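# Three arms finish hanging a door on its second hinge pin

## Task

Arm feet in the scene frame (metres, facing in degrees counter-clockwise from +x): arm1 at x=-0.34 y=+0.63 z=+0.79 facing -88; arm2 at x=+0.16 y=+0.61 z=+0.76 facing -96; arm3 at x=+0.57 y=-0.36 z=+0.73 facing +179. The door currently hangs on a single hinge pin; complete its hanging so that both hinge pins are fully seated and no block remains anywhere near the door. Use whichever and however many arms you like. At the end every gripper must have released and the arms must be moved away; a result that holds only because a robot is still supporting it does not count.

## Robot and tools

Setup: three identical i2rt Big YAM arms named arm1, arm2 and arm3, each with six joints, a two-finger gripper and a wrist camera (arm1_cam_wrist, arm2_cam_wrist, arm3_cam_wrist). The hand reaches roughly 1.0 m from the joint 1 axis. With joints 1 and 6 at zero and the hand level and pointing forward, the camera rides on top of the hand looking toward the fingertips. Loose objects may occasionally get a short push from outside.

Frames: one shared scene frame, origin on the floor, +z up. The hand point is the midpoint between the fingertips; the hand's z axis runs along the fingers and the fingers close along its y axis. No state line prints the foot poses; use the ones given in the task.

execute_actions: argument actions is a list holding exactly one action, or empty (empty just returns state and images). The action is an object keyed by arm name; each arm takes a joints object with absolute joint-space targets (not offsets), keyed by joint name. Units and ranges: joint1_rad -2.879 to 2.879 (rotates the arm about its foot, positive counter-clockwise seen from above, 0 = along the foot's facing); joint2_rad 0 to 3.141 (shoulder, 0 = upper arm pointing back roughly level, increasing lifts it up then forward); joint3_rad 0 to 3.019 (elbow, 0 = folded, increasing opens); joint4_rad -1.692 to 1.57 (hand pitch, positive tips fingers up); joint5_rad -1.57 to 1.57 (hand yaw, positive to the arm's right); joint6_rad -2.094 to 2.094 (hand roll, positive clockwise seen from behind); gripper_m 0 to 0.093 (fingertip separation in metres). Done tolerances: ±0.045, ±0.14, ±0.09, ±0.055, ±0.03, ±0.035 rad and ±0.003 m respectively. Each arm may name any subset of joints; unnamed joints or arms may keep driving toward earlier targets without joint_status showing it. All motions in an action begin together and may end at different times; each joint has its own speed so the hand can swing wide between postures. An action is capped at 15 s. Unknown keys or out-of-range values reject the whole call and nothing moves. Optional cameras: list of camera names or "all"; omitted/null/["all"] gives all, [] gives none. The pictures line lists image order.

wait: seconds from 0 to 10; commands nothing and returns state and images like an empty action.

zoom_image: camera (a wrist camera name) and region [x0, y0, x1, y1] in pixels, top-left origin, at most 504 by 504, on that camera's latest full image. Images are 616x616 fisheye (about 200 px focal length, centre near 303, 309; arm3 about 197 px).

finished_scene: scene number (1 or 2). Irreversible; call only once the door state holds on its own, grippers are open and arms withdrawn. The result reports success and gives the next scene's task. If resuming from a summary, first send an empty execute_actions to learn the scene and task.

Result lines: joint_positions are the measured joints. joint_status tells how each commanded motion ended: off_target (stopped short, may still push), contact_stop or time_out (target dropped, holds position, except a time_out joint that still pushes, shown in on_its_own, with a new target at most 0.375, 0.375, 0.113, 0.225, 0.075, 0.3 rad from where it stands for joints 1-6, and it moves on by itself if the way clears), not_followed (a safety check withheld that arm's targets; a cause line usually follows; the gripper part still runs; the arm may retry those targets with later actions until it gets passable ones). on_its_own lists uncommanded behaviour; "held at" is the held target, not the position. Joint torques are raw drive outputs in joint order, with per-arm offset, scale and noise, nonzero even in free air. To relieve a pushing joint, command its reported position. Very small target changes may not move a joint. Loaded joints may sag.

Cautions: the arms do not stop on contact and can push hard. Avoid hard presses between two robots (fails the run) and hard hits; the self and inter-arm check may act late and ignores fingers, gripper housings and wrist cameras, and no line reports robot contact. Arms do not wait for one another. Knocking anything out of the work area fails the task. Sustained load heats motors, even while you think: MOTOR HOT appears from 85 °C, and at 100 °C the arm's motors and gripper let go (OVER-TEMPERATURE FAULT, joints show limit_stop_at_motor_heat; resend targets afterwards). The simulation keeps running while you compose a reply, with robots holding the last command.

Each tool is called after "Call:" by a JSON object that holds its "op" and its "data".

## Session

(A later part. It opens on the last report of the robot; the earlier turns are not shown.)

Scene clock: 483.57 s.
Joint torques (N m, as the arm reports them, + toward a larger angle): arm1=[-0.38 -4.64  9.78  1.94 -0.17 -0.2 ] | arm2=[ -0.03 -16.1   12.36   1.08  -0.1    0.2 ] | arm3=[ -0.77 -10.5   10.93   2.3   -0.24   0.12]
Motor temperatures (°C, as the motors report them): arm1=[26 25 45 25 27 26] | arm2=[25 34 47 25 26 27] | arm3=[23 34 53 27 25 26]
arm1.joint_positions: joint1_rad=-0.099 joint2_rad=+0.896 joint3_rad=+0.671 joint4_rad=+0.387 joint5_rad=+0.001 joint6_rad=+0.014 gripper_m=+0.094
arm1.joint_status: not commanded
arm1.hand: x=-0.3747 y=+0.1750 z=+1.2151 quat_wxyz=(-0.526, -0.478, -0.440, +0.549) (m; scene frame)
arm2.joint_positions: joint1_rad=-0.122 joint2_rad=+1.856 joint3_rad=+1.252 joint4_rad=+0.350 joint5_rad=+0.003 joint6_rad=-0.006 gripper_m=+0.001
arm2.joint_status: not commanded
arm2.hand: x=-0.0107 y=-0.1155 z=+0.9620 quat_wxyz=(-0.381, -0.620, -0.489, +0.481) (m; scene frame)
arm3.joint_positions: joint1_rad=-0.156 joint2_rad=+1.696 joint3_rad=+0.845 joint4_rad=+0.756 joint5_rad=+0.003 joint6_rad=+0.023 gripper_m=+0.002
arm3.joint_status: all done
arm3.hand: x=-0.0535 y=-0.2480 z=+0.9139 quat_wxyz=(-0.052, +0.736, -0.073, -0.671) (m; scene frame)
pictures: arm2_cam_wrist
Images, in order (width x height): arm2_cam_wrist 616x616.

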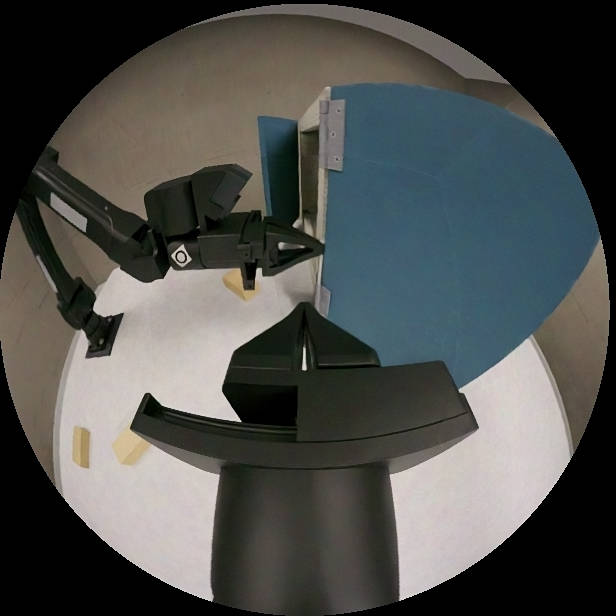

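Call:
{"op": "execute_actions", "data": {"actions": [{"arm3":{"joints":{"joint2_rad":1.76,"joint3_rad":0.835,"joint4_rad":0.82}}}], "cameras": ["arm2_cam_wrist"]}}

Call:
{"op": "zoom_image", "data": {"camera": "arm2_cam_wrist", "region": [295,230,345,310]}}

Scene clock: 490.30 s.
Joint torques (N m, as the arm reports them, + toward a larger angle): arm1=[-0.24 -4.64  9.77  1.93 -0.16 -0.2 ] | arm2=[ -0.18 -16.35  12.42   1.12  -0.13   0.19] | arm3=[-0.86 -8.91  6.95  1.9  -0.25  0.12]
Motor temperatures (°C, as the motors report them): arm1=[26 25 45 25 27 26] | arm2=[25 34 47 25 26 27] | arm3=[23 34 53 27 25 26]
arm1.joint_positions: joint1_rad=-0.099 joint2_rad=+0.896 joint3_rad=+0.671 joint4_rad=+0.387 joint5_rad=+0.001 joint6_rad=+0.014 gripper_m=+0.094
arm1.joint_status: not commanded
arm1.hand: x=-0.3747 y=+0.1750 z=+1.2151 quat_wxyz=(-0.526, -0.478, -0.440, +0.549) (m; scene frame)
arm2.joint_positions: joint1_rad=-0.122 joint2_rad=+1.856 joint3_rad=+1.252 joint4_rad=+0.350 joint5_rad=+0.003 joint6_rad=-0.006 gripper_m=+0.001
arm2.joint_status: not commanded
arm2.hand: x=-0.0107 y=-0.1155 z=+0.9620 quat_wxyz=(-0.381, -0.620, -0.489, +0.481) (m; scene frame)
arm3.joint_positions: joint1_rad=-0.156 joint2_rad=+1.722 joint3_rad=+0.836 joint4_rad=+0.814 joint5_rad=+0.003 joint6_rad=+0.023 gripper_m=+0.002
arm3.joint_status: all done
arm3.hand: x=-0.0534 y=-0.2480 z=+0.9079 quat_wxyz=(-0.052, +0.729, -0.072, -0.679) (m; scene frame)
pictures: arm2_cam_wrist
Images, in order (width x height): arm2_cam_wrist 616x616.

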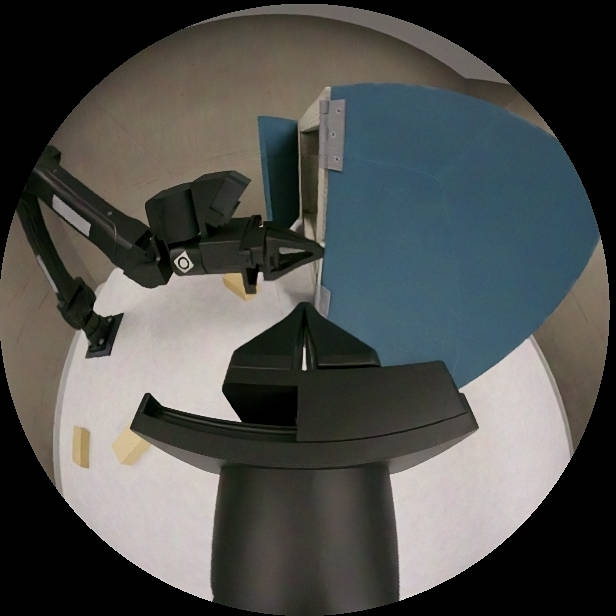

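Region (295, 230, 345, 310) of arm2_cam_wrist's 616x616 image, scaled by 6.300, with more detail than that image has; it fills the left 315 columns of this view, and the rest is white.

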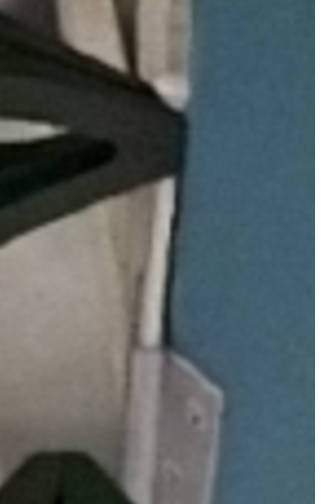

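Call:
{"op": "execute_actions", "data": {"actions": [{"arm3":{"joints":{"joint2_rad":1.80,"joint3_rad":0.825,"joint4_rad":0.87}}}], "cameras": ["arm2_cam_wrist"]}}

Call:
{"op": "zoom_image", "data": {"camera": "arm2_cam_wrist", "region": [295,230,345,310]}}

Scene clock: 494.67 s.
Joint torques (N m, as the arm reports them, + toward a larger angle): arm1=[-0.25 -4.63  9.82  1.97 -0.18 -0.21] | arm2=[ -0.51 -16.38  12.28   1.01  -0.12   0.16] | arm3=[-0.9  -7.83  6.52  1.44 -0.26  0.11]
Motor temperatures (°C, as the motors report them): arm1=[26 25 45 25 27 26] | arm2=[25 34 47 25 26 27] | arm3=[23 33 52 27 25 26]
arm1.joint_positions: joint1_rad=-0.099 joint2_rad=+0.896 joint3_rad=+0.671 joint4_rad=+0.387 joint5_rad=+0.001 joint6_rad=+0.014 gripper_m=+0.094
arm1.joint_status: not commanded
arm1.hand: x=-0.3747 y=+0.1750 z=+1.2151 quat_wxyz=(-0.526, -0.478, -0.440, +0.549) (m; scene frame)
arm2.joint_positions: joint1_rad=-0.122 joint2_rad=+1.856 joint3_rad=+1.252 joint4_rad=+0.350 joint5_rad=+0.003 joint6_rad=-0.006 gripper_m=+0.001
arm2.joint_status: not commanded
arm2.hand: x=-0.0107 y=-0.1155 z=+0.9620 quat_wxyz=(-0.381, -0.620, -0.489, +0.481) (m; scene frame)
arm3.joint_positions: joint1_rad=-0.156 joint2_rad=+1.746 joint3_rad=+0.830 joint4_rad=+0.878 joint5_rad=+0.003 joint6_rad=+0.023 gripper_m=+0.002
arm3.joint_status: all done
arm3.hand: x=-0.0535 y=-0.2480 z=+0.9060 quat_wxyz=(-0.053, +0.717, -0.071, -0.691) (m; scene frame)
pictures: arm2_cam_wrist
Images, in order (width x height): arm2_cam_wrist 616x616.

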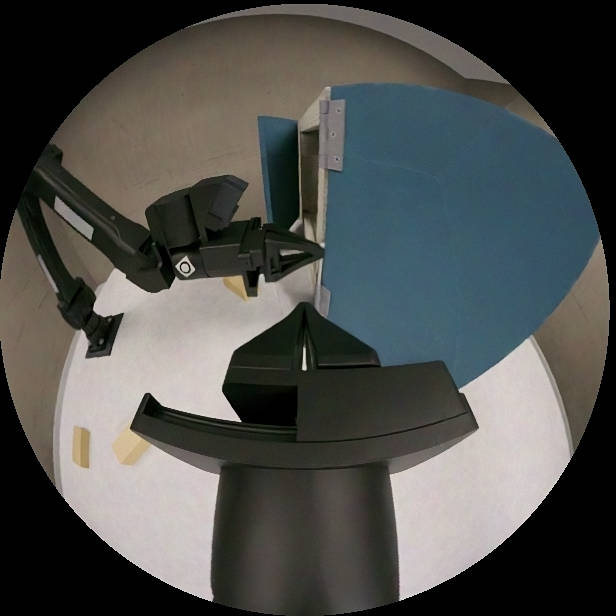

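Region (295, 230, 345, 310) of arm2_cam_wrist's 616x616 image, scaled by 6.300, with more detail than that image has; it fills the left 315 columns of this view, and the rest is white.

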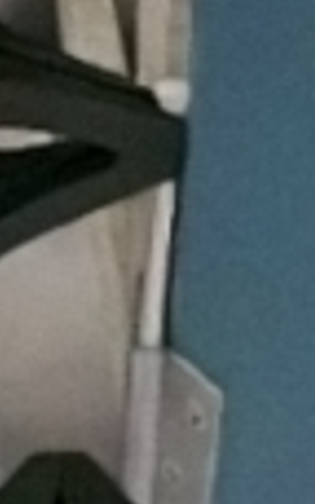

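Call:
{"op": "execute_actions", "data": {"actions": [{"arm3":{"joints":{"joint2_rad":1.75,"joint4_rad":0.83,"gripper_m":0.009}}}], "cameras": ["arm2_cam_wrist","arm3_cam_wrist"]}}

Call:
{"op": "zoom_image", "data": {"camera": "arm2_cam_wrist", "region": [295,230,345,310]}}

Scene clock: 500.43 s.
Joint torques (N m, as the arm reports them, + toward a larger angle): arm1=[-0.17 -4.3   9.86  1.96 -0.17 -0.2 ] | arm2=[  0.02 -16.22  12.46   1.07  -0.11   0.16] | arm3=[ -0.58 -11.89   6.66   1.4   -0.25   0.1 ]
Motor temperatures (°C, as the motors report them): arm1=[26 25 45 25 27 26] | arm2=[25 34 47 25 26 27] | arm3=[23 33 51 27 25 26]
arm1.joint_positions: joint1_rad=-0.099 joint2_rad=+0.896 joint3_rad=+0.671 joint4_rad=+0.387 joint5_rad=+0.001 joint6_rad=+0.014 gripper_m=+0.094
arm1.joint_status: not commanded
arm1.hand: x=-0.3747 y=+0.1750 z=+1.2151 quat_wxyz=(-0.526, -0.478, -0.440, +0.549) (m; scene frame)
arm2.joint_positions: joint1_rad=-0.122 joint2_rad=+1.856 joint3_rad=+1.252 joint4_rad=+0.350 joint5_rad=+0.003 joint6_rad=-0.006 gripper_m=+0.001
arm2.joint_status: not commanded
arm2.hand: x=-0.0107 y=-0.1155 z=+0.9620 quat_wxyz=(-0.381, -0.620, -0.489, +0.481) (m; scene frame)
arm3.joint_positions: joint1_rad=-0.160 joint2_rad=+1.749 joint3_rad=+0.827 joint4_rad=+0.841 joint5_rad=+0.003 joint6_rad=+0.023 gripper_m=+0.009
arm3.joint_status: all done
arm3.hand: x=-0.0520 y=-0.2459 z=+0.8941 quat_wxyz=(-0.053, +0.731, -0.074, -0.676) (m; scene frame)
pictures: arm2_cam_wrist, arm3_cam_wrist
Images, in order (width x height): arm2_cam_wrist 616x616, arm3_cam_wrist 616x616.

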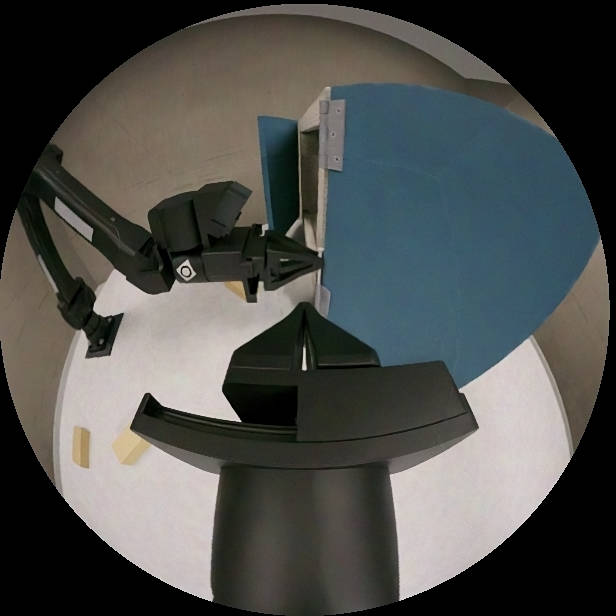

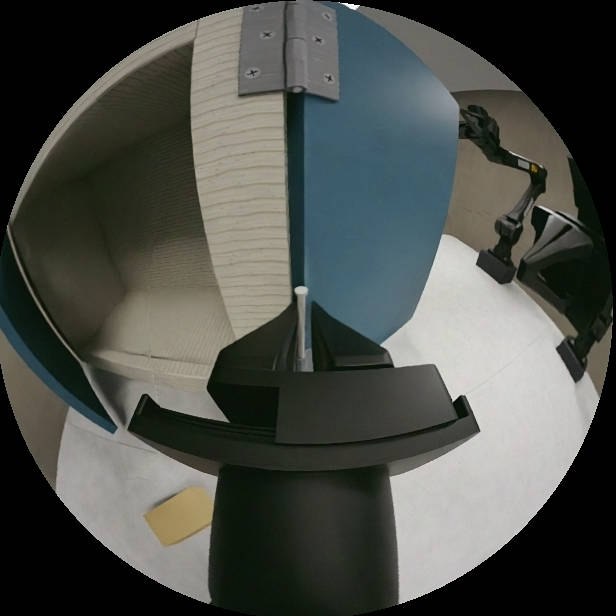

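Region (295, 230, 345, 310) of arm2_cam_wrist's 616x616 image, scaled by 6.300, with more detail than that image has; it fills the left 315 columns of this view, and the rest is white.

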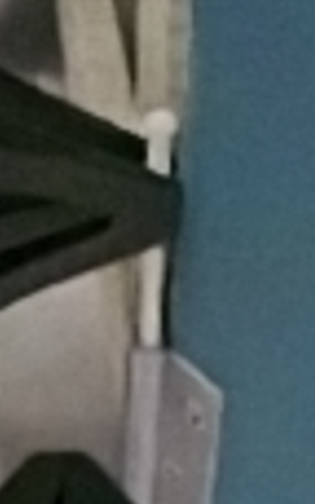

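Call:
{"op": "execute_actions", "data": {"actions": [{"arm3":{"joints":{"gripper_m":0.03}}}], "cameras": []}}

Call:
{"op": "execute_actions", "data": {"actions": [{"arm3":{"joints":{"joint1_rad":-0.17,"joint2_rad":1.68,"joint3_rad":0.60,"joint4_rad":0.95}},"arm2":{"joints":{"joint1_rad":0.3,"joint2_rad":1.4,"joint3_rad":0.9,"joint4_rad":0.3}}}]}}

Call:
{"op": "zoom_image", "data": {"camera": "arm3_cam_wrist", "region": [260,180,350,330]}}

Scene clock: 506.00 s.
Joint torques (N m, as the arm reports them, + toward a larger angle): arm1=[-0.17 -4.56  9.81  1.99 -0.16 -0.2 ] | arm2=[ -0.03 -15.82  12.45   1.07  -0.13   0.19] | arm3=[  0.57 -12.03   6.72   1.4   -0.52   0.13]
Motor temperatures (°C, as the motors report them): arm1=[26 25 45 25 27 26] | arm2=[25 34 47 25 26 27] | arm3=[23 33 50 27 25 26]
arm1.joint_positions: joint1_rad=-0.099 joint2_rad=+0.896 joint3_rad=+0.671 joint4_rad=+0.387 joint5_rad=+0.001 joint6_rad=+0.014 gripper_m=+0.094
arm1.joint_status: not commanded
arm1.hand: x=-0.3747 y=+0.1750 z=+1.2151 quat_wxyz=(-0.526, -0.478, -0.440, +0.549) (m; scene frame)
arm2.joint_positions: joint1_rad=-0.122 joint2_rad=+1.856 joint3_rad=+1.252 joint4_rad=+0.350 joint5_rad=+0.003 joint6_rad=-0.006 gripper_m=+0.001
arm2.joint_status: not commanded
arm2.hand: x=-0.0107 y=-0.1155 z=+0.9620 quat_wxyz=(-0.381, -0.620, -0.489, +0.481) (m; scene frame)
arm3.joint_positions: joint1_rad=-0.173 joint2_rad=+1.749 joint3_rad=+0.827 joint4_rad=+0.841 joint5_rad=+0.010 joint6_rad=+0.023 gripper_m=+0.030
arm3.joint_status: all done
arm3.hand: x=-0.0503 y=-0.2366 z=+0.8940 quat_wxyz=(-0.060, +0.731, -0.081, -0.675) (m; scene frame)
pictures: none
No camera images: the call's "cameras" was empty. Leave "cameras" out to get every camera's image.

Scene clock: 507.30 s.
Joint torques (N m, as the arm reports them, + toward a larger angle): arm1=[-0.34 -4.58  9.82  1.97 -0.19 -0.2 ] | arm2=[-1.39 -9.58 10.39  1.34  0.17  0.2 ] | arm3=[  0.47 -10.34   6.01   2.51  -0.25   0.09]
Motor temperatures (°C, as the motors report them): arm1=[26 25 45 25 27 26] | arm2=[25 34 47 25 26 27] | arm3=[23 33 50 27 25 26]
arm1.joint_positions: joint1_rad=-0.099 joint2_rad=+0.896 joint3_rad=+0.671 joint4_rad=+0.387 joint5_rad=+0.001 joint6_rad=+0.014 gripper_m=+0.094
arm1.joint_status: not commanded
arm1.hand: x=-0.3747 y=+0.1750 z=+1.2151 quat_wxyz=(-0.526, -0.478, -0.440, +0.549) (m; scene frame)
arm2.joint_positions: joint1_rad=+0.305 joint2_rad=+1.383 joint3_rad=+0.903 joint4_rad=+0.317 joint5_rad=-0.003 joint6_rad=-0.006 gripper_m=+0.001
arm2.joint_status: all done
arm2.hand: x=+0.2776 y=+0.0230 z=+1.0657 quat_wxyz=(-0.503, -0.481, -0.588, +0.412) (m; scene frame)
arm3.joint_positions: joint1_rad=-0.173 joint2_rad=+1.690 joint3_rad=+0.597 joint4_rad=+0.929 joint5_rad=+0.003 joint6_rad=+0.023 gripper_m=+0.030
arm3.joint_status: all done
arm3.hand: x=+0.0274 y=-0.2525 z=+0.8459 quat_wxyz=(-0.055, +0.758, -0.082, -0.645) (m; scene frame)
pictures: arm1_cam_wrist, arm2_cam_wrist, arm3_cam_wrist
Images, in order (width x height): arm1_cam_wrist 616x616, arm2_cam_wrist 616x616, arm3_cam_wrist 616x616.

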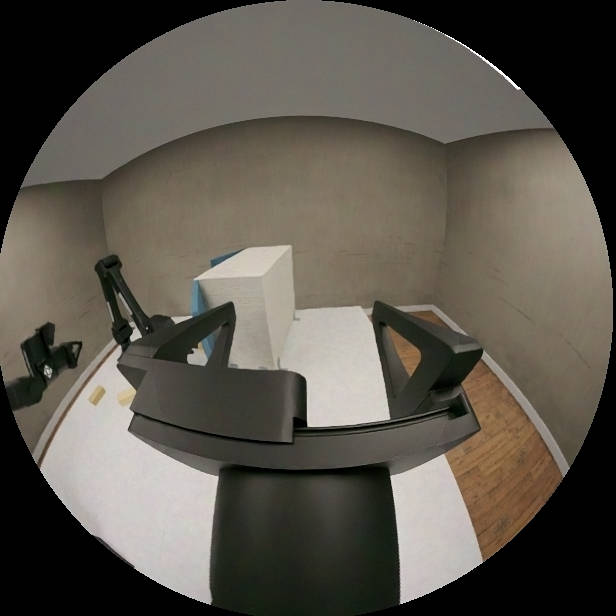

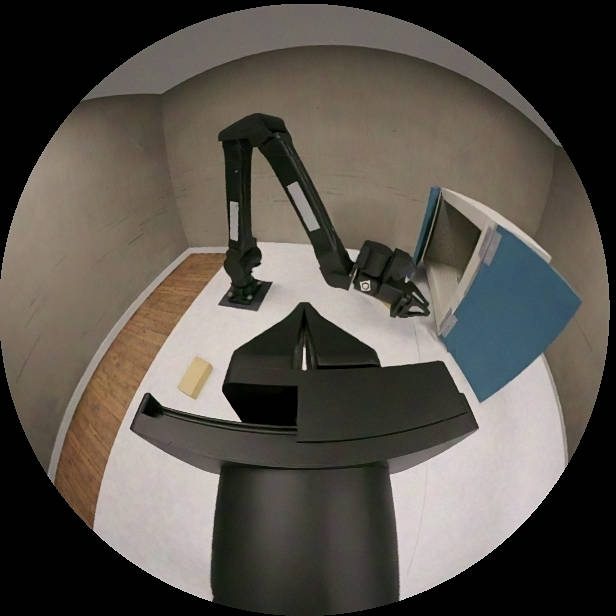

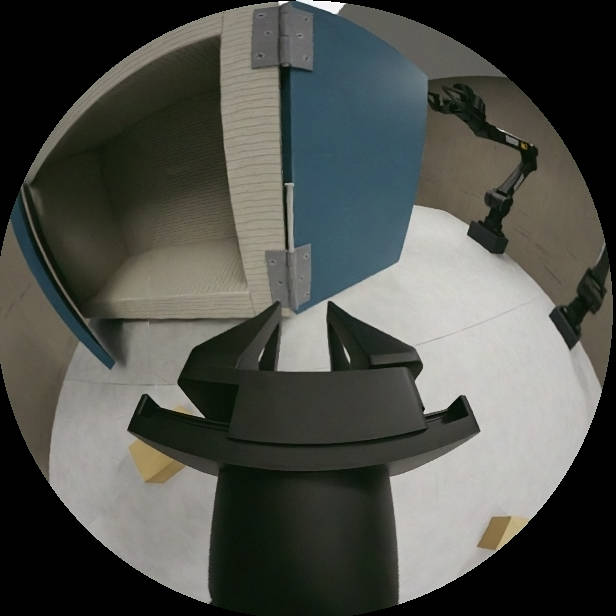

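Region (260, 180, 350, 330) of arm3_cam_wrist's 616x616 image, scaled by 3.360, with more detail than that image has; it fills the left 302 columns of this view, and the rest is white.

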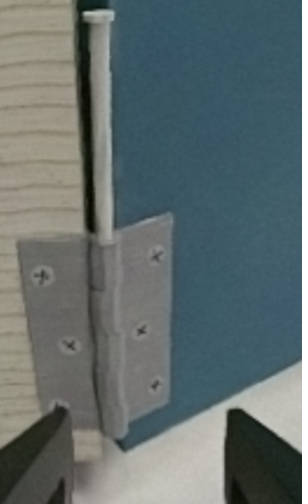

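Call:
{"op": "execute_actions", "data": {"actions": [{"arm1":{"joints":{"joint1_rad":-0.05,"joint2_rad":1.6,"joint3_rad":0.6,"joint4_rad":0.9,"joint5_rad":-0.42,"gripper_m":0.09}},"arm3":{"joints":{"joint2_rad":1.6,"joint3_rad":0.5}}}], "cameras": ["arm1_cam_wrist"]}}

Scene clock: 521.80 s.
Joint torques (N m, as the arm reports them, + toward a larger angle): arm1=[  0.19 -11.32   5.59   2.35  -0.32  -0.21] | arm2=[-0.89 -9.05 10.56  1.12  0.15  0.18] | arm3=[ 0.65 -9.44  5.46  2.53 -0.29  0.11]
Motor temperatures (°C, as the motors report them): arm1=[26 25 45 25 27 26] | arm2=[25 33 46 25 26 27] | arm3=[23 33 48 27 25 26]
arm1.joint_positions: joint1_rad=-0.053 joint2_rad=+1.605 joint3_rad=+0.598 joint4_rad=+0.877 joint5_rad=-0.418 joint6_rad=+0.014 gripper_m=+0.090
arm1.joint_status: all done
arm1.hand: x=-0.2837 y=+0.0921 z=+0.9459 quat_wxyz=(-0.567, -0.435, -0.610, +0.344) (m; scene frame)
arm2.joint_positions: joint1_rad=+0.305 joint2_rad=+1.383 joint3_rad=+0.903 joint4_rad=+0.317 joint5_rad=-0.003 joint6_rad=-0.006 gripper_m=+0.001
arm2.joint_status: not commanded
arm2.hand: x=+0.2776 y=+0.0230 z=+1.0657 quat_wxyz=(-0.503, -0.481, -0.588, +0.412) (m; scene frame)
arm3.joint_positions: joint1_rad=-0.173 joint2_rad=+1.611 joint3_rad=+0.500 joint4_rad=+0.929 joint5_rad=+0.003 joint6_rad=+0.023 gripper_m=+0.030
arm3.joint_status: all done
arm3.hand: x=+0.0628 y=-0.2593 z=+0.8462 quat_wxyz=(-0.055, +0.764, -0.082, -0.638) (m; scene frame)
pictures: arm1_cam_wrist
Images, in order (width x height): arm1_cam_wrist 616x616.

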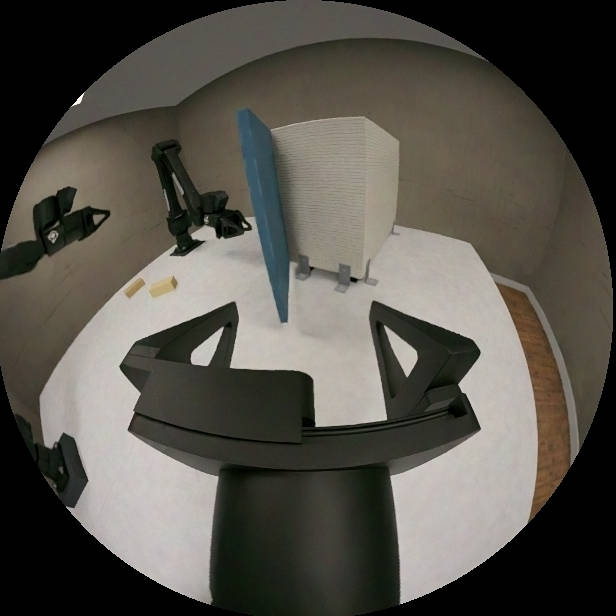

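Call:
{"op": "execute_actions", "data": {"actions": [{"arm1":{"joints":{"joint1_rad":0.09,"joint2_rad":1.68,"joint3_rad":0.68,"joint5_rad":-0.35}}}], "cameras": ["arm1_cam_wrist"]}}

Scene clock: 529.00 s.
Joint torques (N m, as the arm reports them, + toward a larger angle): arm1=[ -0.8  -12.51   7.64   2.29  -0.09  -0.19] | arm2=[-0.67 -8.53 10.43  1.28  0.18  0.16] | arm3=[ 0.36 -9.67  5.48  2.47 -0.26  0.12]
Motor temperatures (°C, as the motors report them): arm1=[26 25 43 25 27 26] | arm2=[25 33 45 25 26 27] | arm3=[23 33 48 27 25 26]
arm1.joint_positions: joint1_rad=+0.097 joint2_rad=+1.681 joint3_rad=+0.651 joint4_rad=+0.879 joint5_rad=-0.352 joint6_rad=+0.014 gripper_m=+0.090
arm1.joint_status: all done
arm1.hand: x=-0.2111 y=+0.0817 z=+0.9289 quat_wxyz=(-0.573, -0.412, -0.634, +0.315) (m; scene frame)
arm2.joint_positions: joint1_rad=+0.305 joint2_rad=+1.383 joint3_rad=+0.903 joint4_rad=+0.317 joint5_rad=-0.003 joint6_rad=-0.006 gripper_m=+0.001
arm2.joint_status: not commanded
arm2.hand: x=+0.2776 y=+0.0230 z=+1.0657 quat_wxyz=(-0.503, -0.481, -0.588, +0.412) (m; scene frame)
arm3.joint_positions: joint1_rad=-0.173 joint2_rad=+1.611 joint3_rad=+0.500 joint4_rad=+0.929 joint5_rad=+0.003 joint6_rad=+0.023 gripper_m=+0.030
arm3.joint_status: not commanded
arm3.hand: x=+0.0628 y=-0.2593 z=+0.8462 quat_wxyz=(-0.055, +0.764, -0.082, -0.638) (m; scene frame)
pictures: arm1_cam_wrist
Images, in order (width x height): arm1_cam_wrist 616x616.

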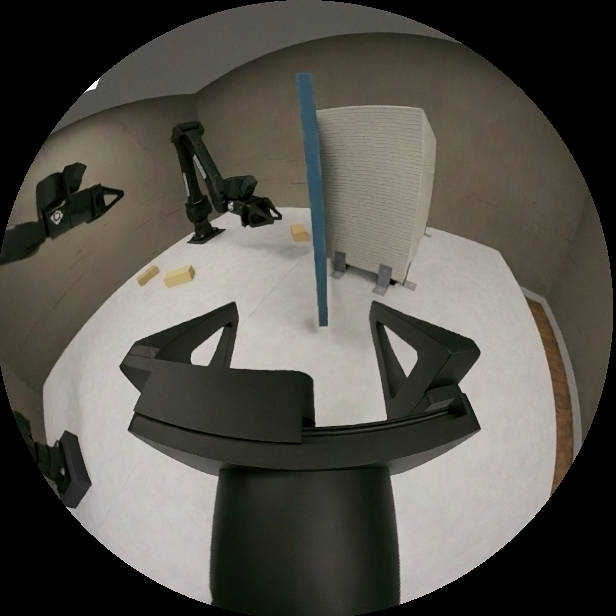

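Call:
{"op": "execute_actions", "data": {"actions": [{"arm1":{"joints":{"joint1_rad":0.12,"joint2_rad":1.9,"joint3_rad":1.06,"joint4_rad":0.75,"joint5_rad":-0.33}}}], "cameras": ["arm1_cam_wrist"]}}

Scene clock: 534.27 s.
Joint torques (N m, as the arm reports them, + toward a larger angle): arm1=[  0.17 -17.97   8.56   1.31  -0.09  -0.22] | arm2=[-0.98 -9.31 10.34  1.2   0.14  0.17] | arm3=[ 0.11 -9.52  5.48  2.53 -0.26  0.08]
Motor temperatures (°C, as the motors report them): arm1=[26 25 43 25 27 26] | arm2=[25 32 45 25 26 27] | arm3=[23 33 48 27 25 26]
arm1.joint_positions: joint1_rad=+0.116 joint2_rad=+1.905 joint3_rad=+1.033 joint4_rad=+0.758 joint5_rad=-0.332 joint6_rad=+0.014 gripper_m=+0.090
arm1.joint_status: all done
arm1.hand: x=-0.1843 y=-0.0452 z=+0.9382 quat_wxyz=(-0.582, -0.403, -0.627, +0.327) (m; scene frame)
arm2.joint_positions: joint1_rad=+0.305 joint2_rad=+1.383 joint3_rad=+0.903 joint4_rad=+0.317 joint5_rad=-0.003 joint6_rad=-0.006 gripper_m=+0.001
arm2.joint_status: not commanded
arm2.hand: x=+0.2776 y=+0.0230 z=+1.0657 quat_wxyz=(-0.503, -0.481, -0.588, +0.412) (m; scene frame)
arm3.joint_positions: joint1_rad=-0.173 joint2_rad=+1.611 joint3_rad=+0.500 joint4_rad=+0.929 joint5_rad=+0.003 joint6_rad=+0.023 gripper_m=+0.030
arm3.joint_status: not commanded
arm3.hand: x=+0.0628 y=-0.2593 z=+0.8462 quat_wxyz=(-0.055, +0.764, -0.082, -0.638) (m; scene frame)
pictures: arm1_cam_wrist
Images, in order (width x height): arm1_cam_wrist 616x616.

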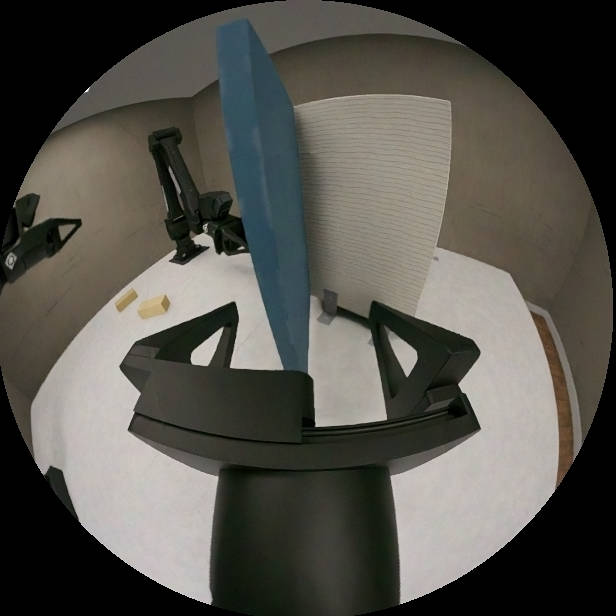

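Call:
{"op": "execute_actions", "data": {"actions": [{"arm1":{"joints":{"joint1_rad":0.16,"gripper_m":0}}}], "cameras": []}}

Call:
{"op": "execute_actions", "data": {"actions": [{"arm1":{"joints":{"joint2_rad":1.84}}}], "cameras": []}}

Call:
{"op": "execute_actions", "data": {"actions": [{"arm1":{"joints":{"joint2_rad":1.96}}}], "cameras": ["arm3_cam_wrist"]}}

Call:
{"op": "zoom_image", "data": {"camera": "arm3_cam_wrist", "region": [250,150,350,330]}}

Scene clock: 541.33 s.
Joint torques (N m, as the arm reports them, + toward a larger angle): arm1=[  0.34 -17.86   8.47   1.26  -0.27  -0.08] | arm2=[-1.18 -9.12 10.48  1.11  0.16  0.16] | arm3=[ 0.07 -9.61  5.44  2.57 -0.28  0.11]
Motor temperatures (°C, as the motors report them): arm1=[26 26 43 25 27 26] | arm2=[25 32 45 25 26 27] | arm3=[23 33 47 27 25 26]
arm1.joint_positions: joint1_rad=+0.154 joint2_rad=+1.905 joint3_rad=+1.033 joint4_rad=+0.758 joint5_rad=-0.328 joint6_rad=+0.004 gripper_m=+0.013
arm1.joint_status: gripper_m off_target (ended at +0.013, target +0.000); the others done
arm1.hand: x=-0.1589 y=-0.0388 z=+0.9386 quat_wxyz=(-0.586, -0.388, -0.636, +0.320) (m; scene frame)
arm2.joint_positions: joint1_rad=+0.305 joint2_rad=+1.383 joint3_rad=+0.903 joint4_rad=+0.317 joint5_rad=-0.003 joint6_rad=-0.006 gripper_m=+0.001
arm2.joint_status: not commanded
arm2.hand: x=+0.2776 y=+0.0230 z=+1.0657 quat_wxyz=(-0.503, -0.481, -0.588, +0.412) (m; scene frame)
arm3.joint_positions: joint1_rad=-0.173 joint2_rad=+1.611 joint3_rad=+0.500 joint4_rad=+0.929 joint5_rad=+0.003 joint6_rad=+0.023 gripper_m=+0.030
arm3.joint_status: not commanded
arm3.hand: x=+0.0628 y=-0.2593 z=+0.8462 quat_wxyz=(-0.055, +0.764, -0.082, -0.638) (m; scene frame)
pictures: none
No camera images: the call's "cameras" was empty. Leave "cameras" out to get every camera's image.

Scene clock: 542.00 s.
Joint torques (N m, as the arm reports them, + toward a larger angle): arm1=[  0.32 -22.22   8.57   1.82  -0.4   -0.07] | arm2=[-1.15 -8.83 10.44  1.23  0.13  0.21] | arm3=[ 0.81 -9.15  5.56  2.55 -0.27  0.09]
Motor temperatures (°C, as the motors report them): arm1=[26 26 43 25 27 26] | arm2=[25 32 45 25 26 27] | arm3=[23 33 47 27 25 26]
arm1.joint_positions: joint1_rad=+0.155 joint2_rad=+1.897 joint3_rad=+1.033 joint4_rad=+0.742 joint5_rad=-0.326 joint6_rad=+0.003 gripper_m=+0.013
arm1.joint_status: all done
arm1.hand: x=-0.1592 y=-0.0384 z=+0.9403 quat_wxyz=(-0.583, -0.390, -0.637, +0.319) (m; scene frame)
arm2.joint_positions: joint1_rad=+0.305 joint2_rad=+1.383 joint3_rad=+0.903 joint4_rad=+0.317 joint5_rad=-0.003 joint6_rad=-0.006 gripper_m=+0.001
arm2.joint_status: not commanded
arm2.hand: x=+0.2776 y=+0.0230 z=+1.0657 quat_wxyz=(-0.503, -0.481, -0.588, +0.412) (m; scene frame)
arm3.joint_positions: joint1_rad=-0.173 joint2_rad=+1.611 joint3_rad=+0.500 joint4_rad=+0.929 joint5_rad=+0.003 joint6_rad=+0.023 gripper_m=+0.030
arm3.joint_status: not commanded
arm3.hand: x=+0.0628 y=-0.2593 z=+0.8462 quat_wxyz=(-0.055, +0.764, -0.082, -0.638) (m; scene frame)
pictures: none
No camera images: the call's "cameras" was empty. Leave "cameras" out to get every camera's image.

Scene clock: 542.73 s.
Joint torques (N m, as the arm reports them, + toward a larger angle): arm1=[  0.35 -12.83   8.52   1.35  -0.29  -0.07] | arm2=[-0.98 -9.27 10.49  1.12  0.13  0.19] | arm3=[ 0.13 -9.83  5.45  2.52 -0.27  0.11]
Motor temperatures (°C, as the motors report them): arm1=[26 26 43 25 27 26] | arm2=[25 32 45 25 26 27] | arm3=[23 33 47 27 25 26]
arm1.joint_positions: joint1_rad=+0.152 joint2_rad=+1.907 joint3_rad=+1.033 joint4_rad=+0.756 joint5_rad=-0.328 joint6_rad=+0.003 gripper_m=+0.013
arm1.joint_status: all done
arm1.hand: x=-0.1602 y=-0.0392 z=+0.9369 quat_wxyz=(-0.584, -0.389, -0.636, +0.320) (m; scene frame)
arm2.joint_positions: joint1_rad=+0.305 joint2_rad=+1.383 joint3_rad=+0.903 joint4_rad=+0.317 joint5_rad=-0.003 joint6_rad=-0.006 gripper_m=+0.001
arm2.joint_status: not commanded
arm2.hand: x=+0.2776 y=+0.0230 z=+1.0657 quat_wxyz=(-0.503, -0.481, -0.588, +0.412) (m; scene frame)
arm3.joint_positions: joint1_rad=-0.173 joint2_rad=+1.611 joint3_rad=+0.500 joint4_rad=+0.929 joint5_rad=+0.003 joint6_rad=+0.023 gripper_m=+0.030
arm3.joint_status: not commanded
arm3.hand: x=+0.0628 y=-0.2593 z=+0.8462 quat_wxyz=(-0.055, +0.764, -0.082, -0.638) (m; scene frame)
pictures: arm3_cam_wrist
Images, in order (width x height): arm3_cam_wrist 616x616.

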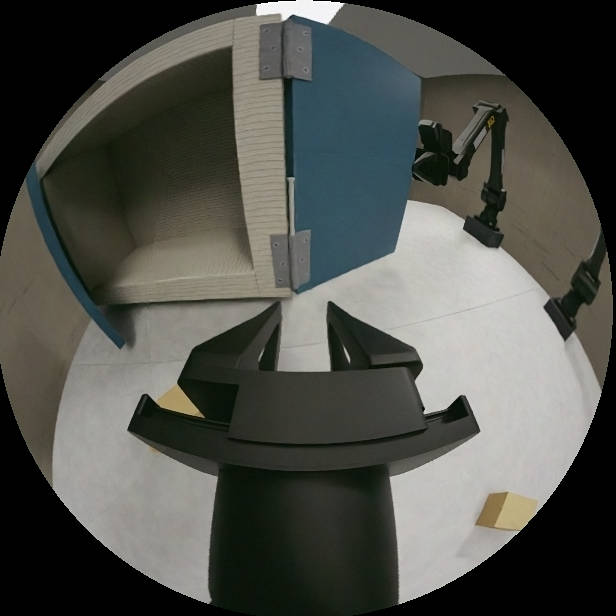

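Region (250, 150, 350, 330) of arm3_cam_wrist's 616x616 image, scaled by 2.800, with more detail than that image has.

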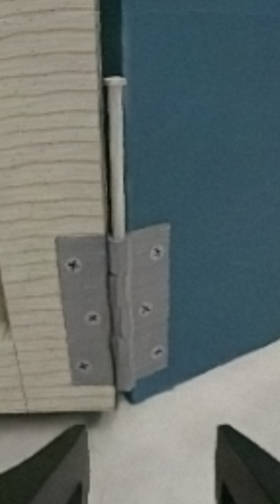

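Call:
{"op": "execute_actions", "data": {"actions": [{"arm1":{"joints":{"joint2_rad":1.76}}}], "cameras": ["arm3_cam_wrist"]}}

Call:
{"op": "zoom_image", "data": {"camera": "arm3_cam_wrist", "region": [250,150,350,330]}}

Call:
{"op": "execute_actions", "data": {"actions": [{"arm1":{"joints":{"joint2_rad":1.98}}}], "cameras": ["arm3_cam_wrist"]}}

Call:
{"op": "zoom_image", "data": {"camera": "arm3_cam_wrist", "region": [250,150,350,330]}}

Scene clock: 550.67 s.
Joint torques (N m, as the arm reports them, + toward a larger angle): arm1=[ -0.42 -27.73   8.63   2.84  -0.86  -0.07] | arm2=[-0.87 -8.91 10.49  1.23  0.15  0.17] | arm3=[ 0.62 -9.65  5.53  2.47 -0.27  0.11]
Motor temperatures (°C, as the motors report them): arm1=[26 26 43 25 27 26] | arm2=[25 32 45 25 26 27] | arm3=[23 33 47 27 25 26]
arm1.joint_positions: joint1_rad=+0.164 joint2_rad=+1.882 joint3_rad=+1.033 joint4_rad=+0.712 joint5_rad=-0.317 joint6_rad=+0.003 gripper_m=+0.013
arm1.joint_status: all done
arm1.hand: x=-0.1547 y=-0.0363 z=+0.9434 quat_wxyz=(-0.579, -0.394, -0.641, +0.315) (m; scene frame)
arm2.joint_positions: joint1_rad=+0.305 joint2_rad=+1.383 joint3_rad=+0.903 joint4_rad=+0.317 joint5_rad=-0.003 joint6_rad=-0.006 gripper_m=+0.001
arm2.joint_status: not commanded
arm2.hand: x=+0.2776 y=+0.0230 z=+1.0657 quat_wxyz=(-0.503, -0.481, -0.588, +0.412) (m; scene frame)
arm3.joint_positions: joint1_rad=-0.173 joint2_rad=+1.611 joint3_rad=+0.500 joint4_rad=+0.929 joint5_rad=+0.003 joint6_rad=+0.023 gripper_m=+0.030
arm3.joint_status: not commanded
arm3.hand: x=+0.0628 y=-0.2593 z=+0.8462 quat_wxyz=(-0.055, +0.764, -0.082, -0.638) (m; scene frame)
pictures: arm3_cam_wrist
Images, in order (width x height): arm3_cam_wrist 616x616.

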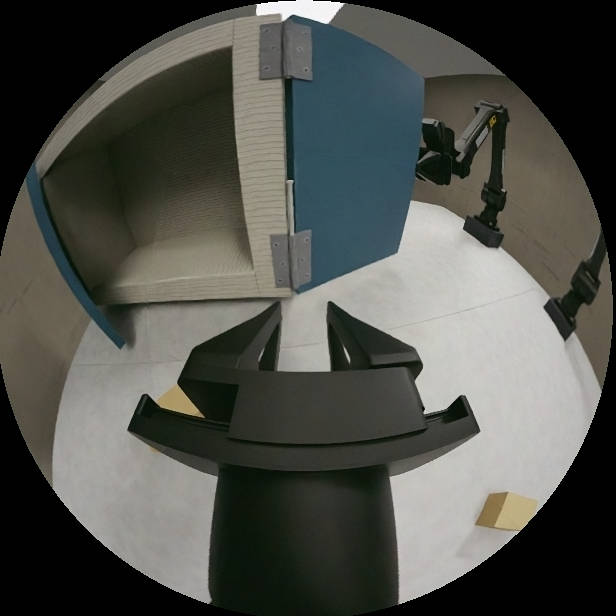

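Region (250, 150, 350, 330) of arm3_cam_wrist's 616x616 image, scaled by 2.800, with more detail than that image has.

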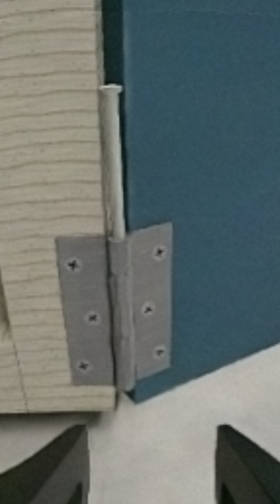

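Scene clock: 551.57 s.
Joint torques (N m, as the arm reports them, + toward a larger angle): arm1=[  0.7  -11.37   8.51   0.9   -0.11  -0.06] | arm2=[-1.15 -8.99 10.41  1.14  0.11  0.18] | arm3=[ 0.28 -9.51  5.53  2.46 -0.27  0.1 ]
Motor temperatures (°C, as the motors report them): arm1=[26 26 43 25 27 26] | arm2=[25 32 45 25 26 27] | arm3=[23 33 47 27 25 26]
arm1.joint_positions: joint1_rad=+0.149 joint2_rad=+1.912 joint3_rad=+1.033 joint4_rad=+0.768 joint5_rad=-0.332 joint6_rad=+0.002 gripper_m=+0.013
arm1.joint_status: all done
arm1.hand: x=-0.1619 y=-0.0399 z=+0.9364 quat_wxyz=(-0.586, -0.388, -0.635, +0.322) (m; scene frame)
arm2.joint_positions: joint1_rad=+0.305 joint2_rad=+1.383 joint3_rad=+0.903 joint4_rad=+0.317 joint5_rad=-0.003 joint6_rad=-0.006 gripper_m=+0.001
arm2.joint_status: not commanded
arm2.hand: x=+0.2776 y=+0.0230 z=+1.0657 quat_wxyz=(-0.503, -0.481, -0.588, +0.412) (m; scene frame)
arm3.joint_positions: joint1_rad=-0.173 joint2_rad=+1.611 joint3_rad=+0.500 joint4_rad=+0.929 joint5_rad=+0.003 joint6_rad=+0.023 gripper_m=+0.030
arm3.joint_status: not commanded
arm3.hand: x=+0.0628 y=-0.2593 z=+0.8462 quat_wxyz=(-0.055, +0.764, -0.082, -0.638) (m; scene frame)
pictures: arm3_cam_wrist
Images, in order (width x height): arm3_cam_wrist 616x616.

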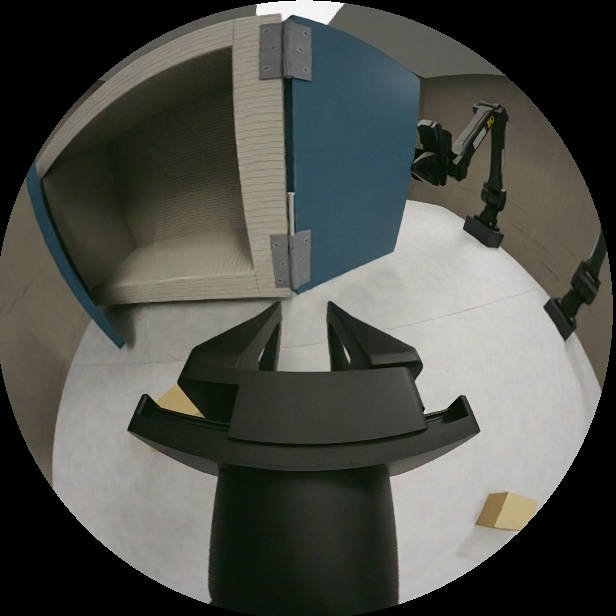

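Region (250, 150, 350, 330) of arm3_cam_wrist's 616x616 image, scaled by 2.800, with more detail than that image has.

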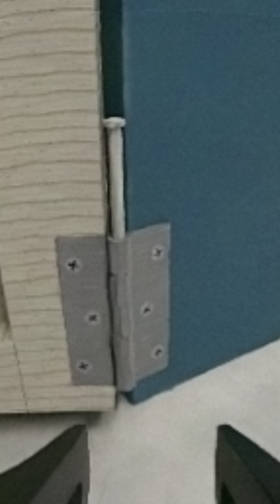

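Working. Repeat.

Call:
{"op": "execute_actions", "data": {"actions": [{"arm1":{"joints":{"joint2_rad":1.76}}}], "cameras": []}}

Call:
{"op": "execute_actions", "data": {"actions": [{"arm1":{"joints":{"joint2_rad":1.98}}}], "cameras": []}}

Call:
{"op": "execute_actions", "data": {"actions": [{"arm1":{"joints":{"joint2_rad":1.76}}}], "cameras": []}}

Call:
{"op": "execute_actions", "data": {"actions": [{"arm1":{"joints":{"joint2_rad":1.98}}}], "cameras": ["arm3_cam_wrist"]}}

Call:
{"op": "zoom_image", "data": {"camera": "arm3_cam_wrist", "region": [250,150,350,330]}}

Scene clock: 559.00 s.
Joint torques (N m, as the arm reports them, + toward a larger angle): arm1=[ -0.38 -27.88   8.64   2.86  -0.88  -0.06] | arm2=[-1.32 -9.34 10.45  1.22  0.15  0.18] | arm3=[ 0.19 -9.37  5.45  2.57 -0.27  0.1 ]
Motor temperatures (°C, as the motors report them): arm1=[26 26 43 25 27 26] | arm2=[25 32 45 25 26 27] | arm3=[23 33 47 27 25 26]
arm1.joint_positions: joint1_rad=+0.164 joint2_rad=+1.882 joint3_rad=+1.033 joint4_rad=+0.712 joint5_rad=-0.317 joint6_rad=+0.002 gripper_m=+0.013
arm1.joint_status: all done
arm1.hand: x=-0.1547 y=-0.0363 z=+0.9432 quat_wxyz=(-0.579, -0.394, -0.641, +0.315) (m; scene frame)
arm2.joint_positions: joint1_rad=+0.305 joint2_rad=+1.383 joint3_rad=+0.903 joint4_rad=+0.317 joint5_rad=-0.003 joint6_rad=-0.006 gripper_m=+0.001
arm2.joint_status: not commanded
arm2.hand: x=+0.2776 y=+0.0230 z=+1.0657 quat_wxyz=(-0.503, -0.481, -0.588, +0.412) (m; scene frame)
arm3.joint_positions: joint1_rad=-0.173 joint2_rad=+1.611 joint3_rad=+0.500 joint4_rad=+0.929 joint5_rad=+0.003 joint6_rad=+0.023 gripper_m=+0.030
arm3.joint_status: not commanded
arm3.hand: x=+0.0628 y=-0.2593 z=+0.8462 quat_wxyz=(-0.055, +0.764, -0.082, -0.638) (m; scene frame)
pictures: none
No camera images: the call's "cameras" was empty. Leave "cameras" out to get every camera's image.

Scene clock: 559.90 s.
Joint torques (N m, as the arm reports them, + toward a larger angle): arm1=[  0.83 -11.56   8.52   0.91  -0.1   -0.06] | arm2=[-1.29 -9.16 10.43  1.2   0.18  0.2 ] | arm3=[ 0.57 -9.71  5.36  2.57 -0.26  0.09]
Motor temperatures (°C, as the motors report them): arm1=[26 26 43 25 27 26] | arm2=[25 32 45 25 26 27] | arm3=[23 33 47 27 25 26]
arm1.joint_positions: joint1_rad=+0.149 joint2_rad=+1.912 joint3_rad=+1.033 joint4_rad=+0.768 joint5_rad=-0.332 joint6_rad=+0.002 gripper_m=+0.013
arm1.joint_status: all done
arm1.hand: x=-0.1622 y=-0.0399 z=+0.9364 quat_wxyz=(-0.586, -0.388, -0.635, +0.322) (m; scene frame)
arm2.joint_positions: joint1_rad=+0.305 joint2_rad=+1.383 joint3_rad=+0.903 joint4_rad=+0.317 joint5_rad=-0.003 joint6_rad=-0.006 gripper_m=+0.001
arm2.joint_status: not commanded
arm2.hand: x=+0.2776 y=+0.0230 z=+1.0657 quat_wxyz=(-0.503, -0.481, -0.588, +0.412) (m; scene frame)
arm3.joint_positions: joint1_rad=-0.173 joint2_rad=+1.611 joint3_rad=+0.500 joint4_rad=+0.929 joint5_rad=+0.003 joint6_rad=+0.023 gripper_m=+0.030
arm3.joint_status: not commanded
arm3.hand: x=+0.0628 y=-0.2593 z=+0.8462 quat_wxyz=(-0.055, +0.764, -0.082, -0.638) (m; scene frame)
pictures: none
No camera images: the call's "cameras" was empty. Leave "cameras" out to get every camera's image.

Scene clock: 560.77 s.
Joint torques (N m, as the arm reports them, + toward a larger angle): arm1=[ -0.43 -27.74   8.7    2.86  -0.87  -0.05] | arm2=[-1.06 -8.94 10.49  1.25  0.14  0.17] | arm3=[ 0.54 -9.42  5.54  2.63 -0.26  0.08]
Motor temperatures (°C, as the motors report them): arm1=[26 27 43 25 27 26] | arm2=[25 32 45 25 26 27] | arm3=[23 33 47 27 25 26]
arm1.joint_positions: joint1_rad=+0.164 joint2_rad=+1.882 joint3_rad=+1.033 joint4_rad=+0.712 joint5_rad=-0.317 joint6_rad=+0.002 gripper_m=+0.013
arm1.joint_status: all done
arm1.hand: x=-0.1547 y=-0.0363 z=+0.9432 quat_wxyz=(-0.579, -0.394, -0.641, +0.315) (m; scene frame)
arm2.joint_positions: joint1_rad=+0.305 joint2_rad=+1.383 joint3_rad=+0.903 joint4_rad=+0.317 joint5_rad=-0.003 joint6_rad=-0.006 gripper_m=+0.001
arm2.joint_status: not commanded
arm2.hand: x=+0.2776 y=+0.0230 z=+1.0657 quat_wxyz=(-0.503, -0.481, -0.588, +0.412) (m; scene frame)
arm3.joint_positions: joint1_rad=-0.173 joint2_rad=+1.611 joint3_rad=+0.500 joint4_rad=+0.929 joint5_rad=+0.003 joint6_rad=+0.023 gripper_m=+0.030
arm3.joint_status: not commanded
arm3.hand: x=+0.0628 y=-0.2593 z=+0.8462 quat_wxyz=(-0.055, +0.764, -0.082, -0.638) (m; scene frame)
pictures: none
No camera images: the call's "cameras" was empty. Leave "cameras" out to get every camera's image.

Scene clock: 561.67 s.
Joint torques (N m, as the arm reports them, + toward a larger angle): arm1=[  0.73 -11.48   8.49   0.9   -0.12  -0.05] | arm2=[-0.8  -8.74 10.44  1.19  0.14  0.18] | arm3=[ 0.18 -9.5   5.57  2.56 -0.25  0.09]
Motor temperatures (°C, as the motors report them): arm1=[26 27 43 25 27 26] | arm2=[25 32 45 25 26 27] | arm3=[23 33 47 27 25 26]
arm1.joint_positions: joint1_rad=+0.149 joint2_rad=+1.912 joint3_rad=+1.033 joint4_rad=+0.768 joint5_rad=-0.332 joint6_rad=+0.002 gripper_m=+0.013
arm1.joint_status: all done
arm1.hand: x=-0.1622 y=-0.0400 z=+0.9364 quat_wxyz=(-0.586, -0.388, -0.635, +0.322) (m; scene frame)
arm2.joint_positions: joint1_rad=+0.305 joint2_rad=+1.383 joint3_rad=+0.903 joint4_rad=+0.317 joint5_rad=-0.003 joint6_rad=-0.006 gripper_m=+0.001
arm2.joint_status: not commanded
arm2.hand: x=+0.2776 y=+0.0230 z=+1.0657 quat_wxyz=(-0.503, -0.481, -0.588, +0.412) (m; scene frame)
arm3.joint_positions: joint1_rad=-0.173 joint2_rad=+1.611 joint3_rad=+0.500 joint4_rad=+0.929 joint5_rad=+0.003 joint6_rad=+0.023 gripper_m=+0.030
arm3.joint_status: not commanded
arm3.hand: x=+0.0628 y=-0.2593 z=+0.8462 quat_wxyz=(-0.055, +0.764, -0.082, -0.638) (m; scene frame)
pictures: arm3_cam_wrist
Images, in order (width x height): arm3_cam_wrist 616x616.

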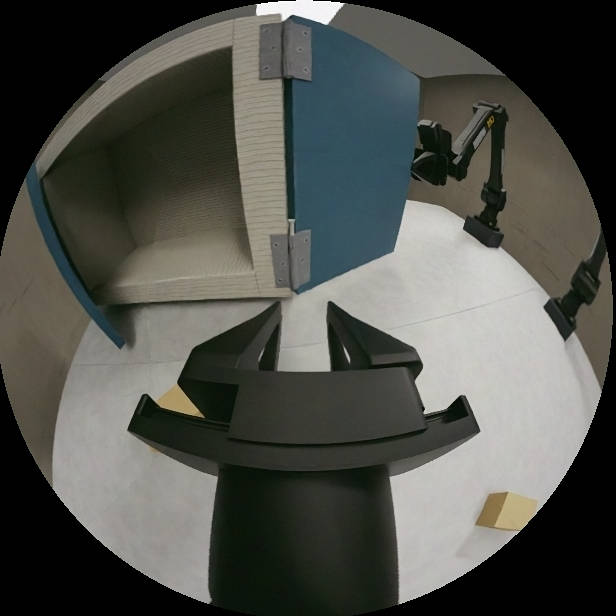

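Region (250, 150, 350, 330) of arm3_cam_wrist's 616x616 image, scaled by 2.800, with more detail than that image has.

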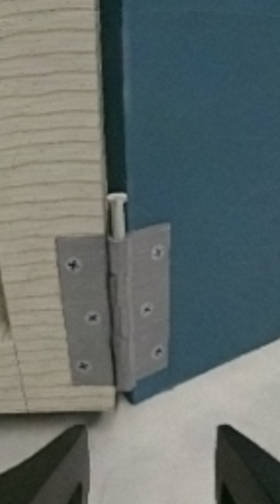

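Call:
{"op": "execute_actions", "data": {"actions": [{"arm1":{"joints":{"joint2_rad":1.76}}}], "cameras": []}}

Call:
{"op": "execute_actions", "data": {"actions": [{"arm1":{"joints":{"joint2_rad":1.98}}}], "cameras": []}}

Call:
{"op": "execute_actions", "data": {"actions": [{"arm1":{"joints":{"joint2_rad":1.76}}}], "cameras": []}}

Call:
{"op": "execute_actions", "data": {"actions": [{"arm1":{"joints":{"joint2_rad":1.95}}}], "cameras": ["arm3_cam_wrist"]}}

Call:
{"op": "zoom_image", "data": {"camera": "arm3_cam_wrist", "region": [260,10,340,300]}}

Scene clock: 567.43 s.
Joint torques (N m, as the arm reports them, + toward a larger angle): arm1=[ -0.35 -27.84   8.58   2.82  -0.86  -0.06] | arm2=[-1.05 -8.97 10.4   1.2   0.18  0.18] | arm3=[ 0.5  -9.8   5.53  2.56 -0.28  0.12]
Motor temperatures (°C, as the motors report them): arm1=[26 27 43 25 27 26] | arm2=[25 32 45 25 26 27] | arm3=[23 33 47 27 25 26]
arm1.joint_positions: joint1_rad=+0.163 joint2_rad=+1.882 joint3_rad=+1.033 joint4_rad=+0.712 joint5_rad=-0.317 joint6_rad=+0.002 gripper_m=+0.013
arm1.joint_status: all done
arm1.hand: x=-0.1549 y=-0.0363 z=+0.9432 quat_wxyz=(-0.579, -0.394, -0.641, +0.315) (m; scene frame)
arm2.joint_positions: joint1_rad=+0.305 joint2_rad=+1.383 joint3_rad=+0.903 joint4_rad=+0.317 joint5_rad=-0.003 joint6_rad=-0.006 gripper_m=+0.001
arm2.joint_status: not commanded
arm2.hand: x=+0.2776 y=+0.0230 z=+1.0657 quat_wxyz=(-0.503, -0.481, -0.588, +0.412) (m; scene frame)
arm3.joint_positions: joint1_rad=-0.173 joint2_rad=+1.611 joint3_rad=+0.500 joint4_rad=+0.929 joint5_rad=+0.003 joint6_rad=+0.023 gripper_m=+0.030
arm3.joint_status: not commanded
arm3.hand: x=+0.0628 y=-0.2593 z=+0.8462 quat_wxyz=(-0.055, +0.764, -0.082, -0.638) (m; scene frame)
pictures: none
No camera images: the call's "cameras" was empty. Leave "cameras" out to get every camera's image.

Scene clock: 568.33 s.
Joint torques (N m, as the arm reports them, + toward a larger angle): arm1=[  0.78 -11.38   8.46   0.95  -0.1   -0.04] | arm2=[-0.81 -8.68 10.58  1.29  0.16  0.17] | arm3=[ 0.41 -9.57  5.47  2.54 -0.25  0.08]
Motor temperatures (°C, as the motors report them): arm1=[26 27 43 25 27 26] | arm2=[25 32 45 25 26 27] | arm3=[23 33 47 27 25 26]
arm1.joint_positions: joint1_rad=+0.149 joint2_rad=+1.912 joint3_rad=+1.033 joint4_rad=+0.768 joint5_rad=-0.332 joint6_rad=+0.002 gripper_m=+0.013
arm1.joint_status: all done
arm1.hand: x=-0.1622 y=-0.0400 z=+0.9364 quat_wxyz=(-0.586, -0.388, -0.635, +0.322) (m; scene frame)
arm2.joint_positions: joint1_rad=+0.305 joint2_rad=+1.383 joint3_rad=+0.903 joint4_rad=+0.317 joint5_rad=-0.003 joint6_rad=-0.006 gripper_m=+0.001
arm2.joint_status: not commanded
arm2.hand: x=+0.2776 y=+0.0230 z=+1.0657 quat_wxyz=(-0.503, -0.481, -0.588, +0.412) (m; scene frame)
arm3.joint_positions: joint1_rad=-0.173 joint2_rad=+1.611 joint3_rad=+0.500 joint4_rad=+0.929 joint5_rad=+0.003 joint6_rad=+0.023 gripper_m=+0.030
arm3.joint_status: not commanded
arm3.hand: x=+0.0628 y=-0.2593 z=+0.8462 quat_wxyz=(-0.055, +0.764, -0.082, -0.638) (m; scene frame)
pictures: none
No camera images: the call's "cameras" was empty. Leave "cameras" out to get every camera's image.

Scene clock: 569.20 s.
Joint torques (N m, as the arm reports them, + toward a larger angle): arm1=[ -0.38 -27.84   8.66   2.89  -0.85  -0.06] | arm2=[-1.5  -9.06 10.39  1.19  0.16  0.15] | arm3=[ 0.75 -9.84  5.41  2.5  -0.28  0.1 ]
Motor temperatures (°C, as the motors report them): arm1=[26 27 43 25 27 26] | arm2=[25 32 45 25 26 27] | arm3=[23 33 47 27 25 26]
arm1.joint_positions: joint1_rad=+0.163 joint2_rad=+1.882 joint3_rad=+1.033 joint4_rad=+0.712 joint5_rad=-0.317 joint6_rad=+0.002 gripper_m=+0.013
arm1.joint_status: all done
arm1.hand: x=-0.1549 y=-0.0363 z=+0.9431 quat_wxyz=(-0.579, -0.394, -0.641, +0.315) (m; scene frame)
arm2.joint_positions: joint1_rad=+0.305 joint2_rad=+1.383 joint3_rad=+0.903 joint4_rad=+0.317 joint5_rad=-0.003 joint6_rad=-0.006 gripper_m=+0.001
arm2.joint_status: not commanded
arm2.hand: x=+0.2776 y=+0.0230 z=+1.0657 quat_wxyz=(-0.503, -0.481, -0.588, +0.412) (m; scene frame)
arm3.joint_positions: joint1_rad=-0.173 joint2_rad=+1.611 joint3_rad=+0.500 joint4_rad=+0.929 joint5_rad=+0.003 joint6_rad=+0.023 gripper_m=+0.030
arm3.joint_status: not commanded
arm3.hand: x=+0.0628 y=-0.2593 z=+0.8462 quat_wxyz=(-0.055, +0.764, -0.082, -0.638) (m; scene frame)
pictures: none
No camera images: the call's "cameras" was empty. Leave "cameras" out to get every camera's image.

Scene clock: 570.07 s.
Joint torques (N m, as the arm reports them, + toward a larger angle): arm1=[  0.34 -13.43   8.53   1.5   -0.28  -0.05] | arm2=[-0.8  -8.97 10.49  1.05  0.15  0.18] | arm3=[ 0.93 -9.81  5.67  2.51 -0.27  0.1 ]
Motor temperatures (°C, as the motors report them): arm1=[26 27 43 25 27 26] | arm2=[25 32 45 25 26 27] | arm3=[23 33 46 27 25 26]
arm1.joint_positions: joint1_rad=+0.152 joint2_rad=+1.905 joint3_rad=+1.033 joint4_rad=+0.751 joint5_rad=-0.328 joint6_rad=+0.001 gripper_m=+0.013
arm1.joint_status: all done
arm1.hand: x=-0.1603 y=-0.0390 z=+0.9373 quat_wxyz=(-0.583, -0.390, -0.637, +0.319) (m; scene frame)
arm2.joint_positions: joint1_rad=+0.305 joint2_rad=+1.383 joint3_rad=+0.903 joint4_rad=+0.317 joint5_rad=-0.003 joint6_rad=-0.006 gripper_m=+0.001
arm2.joint_status: not commanded
arm2.hand: x=+0.2776 y=+0.0230 z=+1.0657 quat_wxyz=(-0.503, -0.481, -0.588, +0.412) (m; scene frame)
arm3.joint_positions: joint1_rad=-0.173 joint2_rad=+1.611 joint3_rad=+0.500 joint4_rad=+0.929 joint5_rad=+0.003 joint6_rad=+0.023 gripper_m=+0.030
arm3.joint_status: not commanded
arm3.hand: x=+0.0628 y=-0.2593 z=+0.8462 quat_wxyz=(-0.055, +0.764, -0.082, -0.638) (m; scene frame)
pictures: arm3_cam_wrist
Images, in order (width x height): arm3_cam_wrist 616x616.

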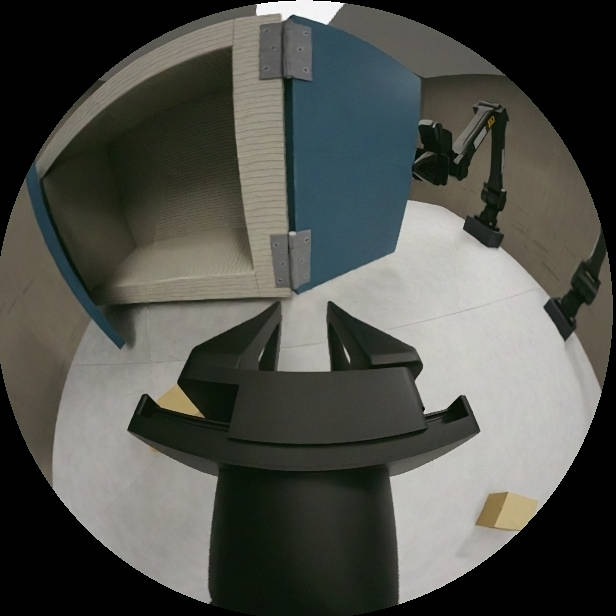

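Region (260, 10, 340, 300) of arm3_cam_wrist's 616x616 image, scaled by 1.738, with more detail than that image has; it fills the left 139 columns of this view, and the rest is white.

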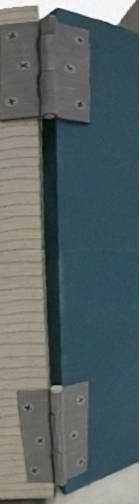

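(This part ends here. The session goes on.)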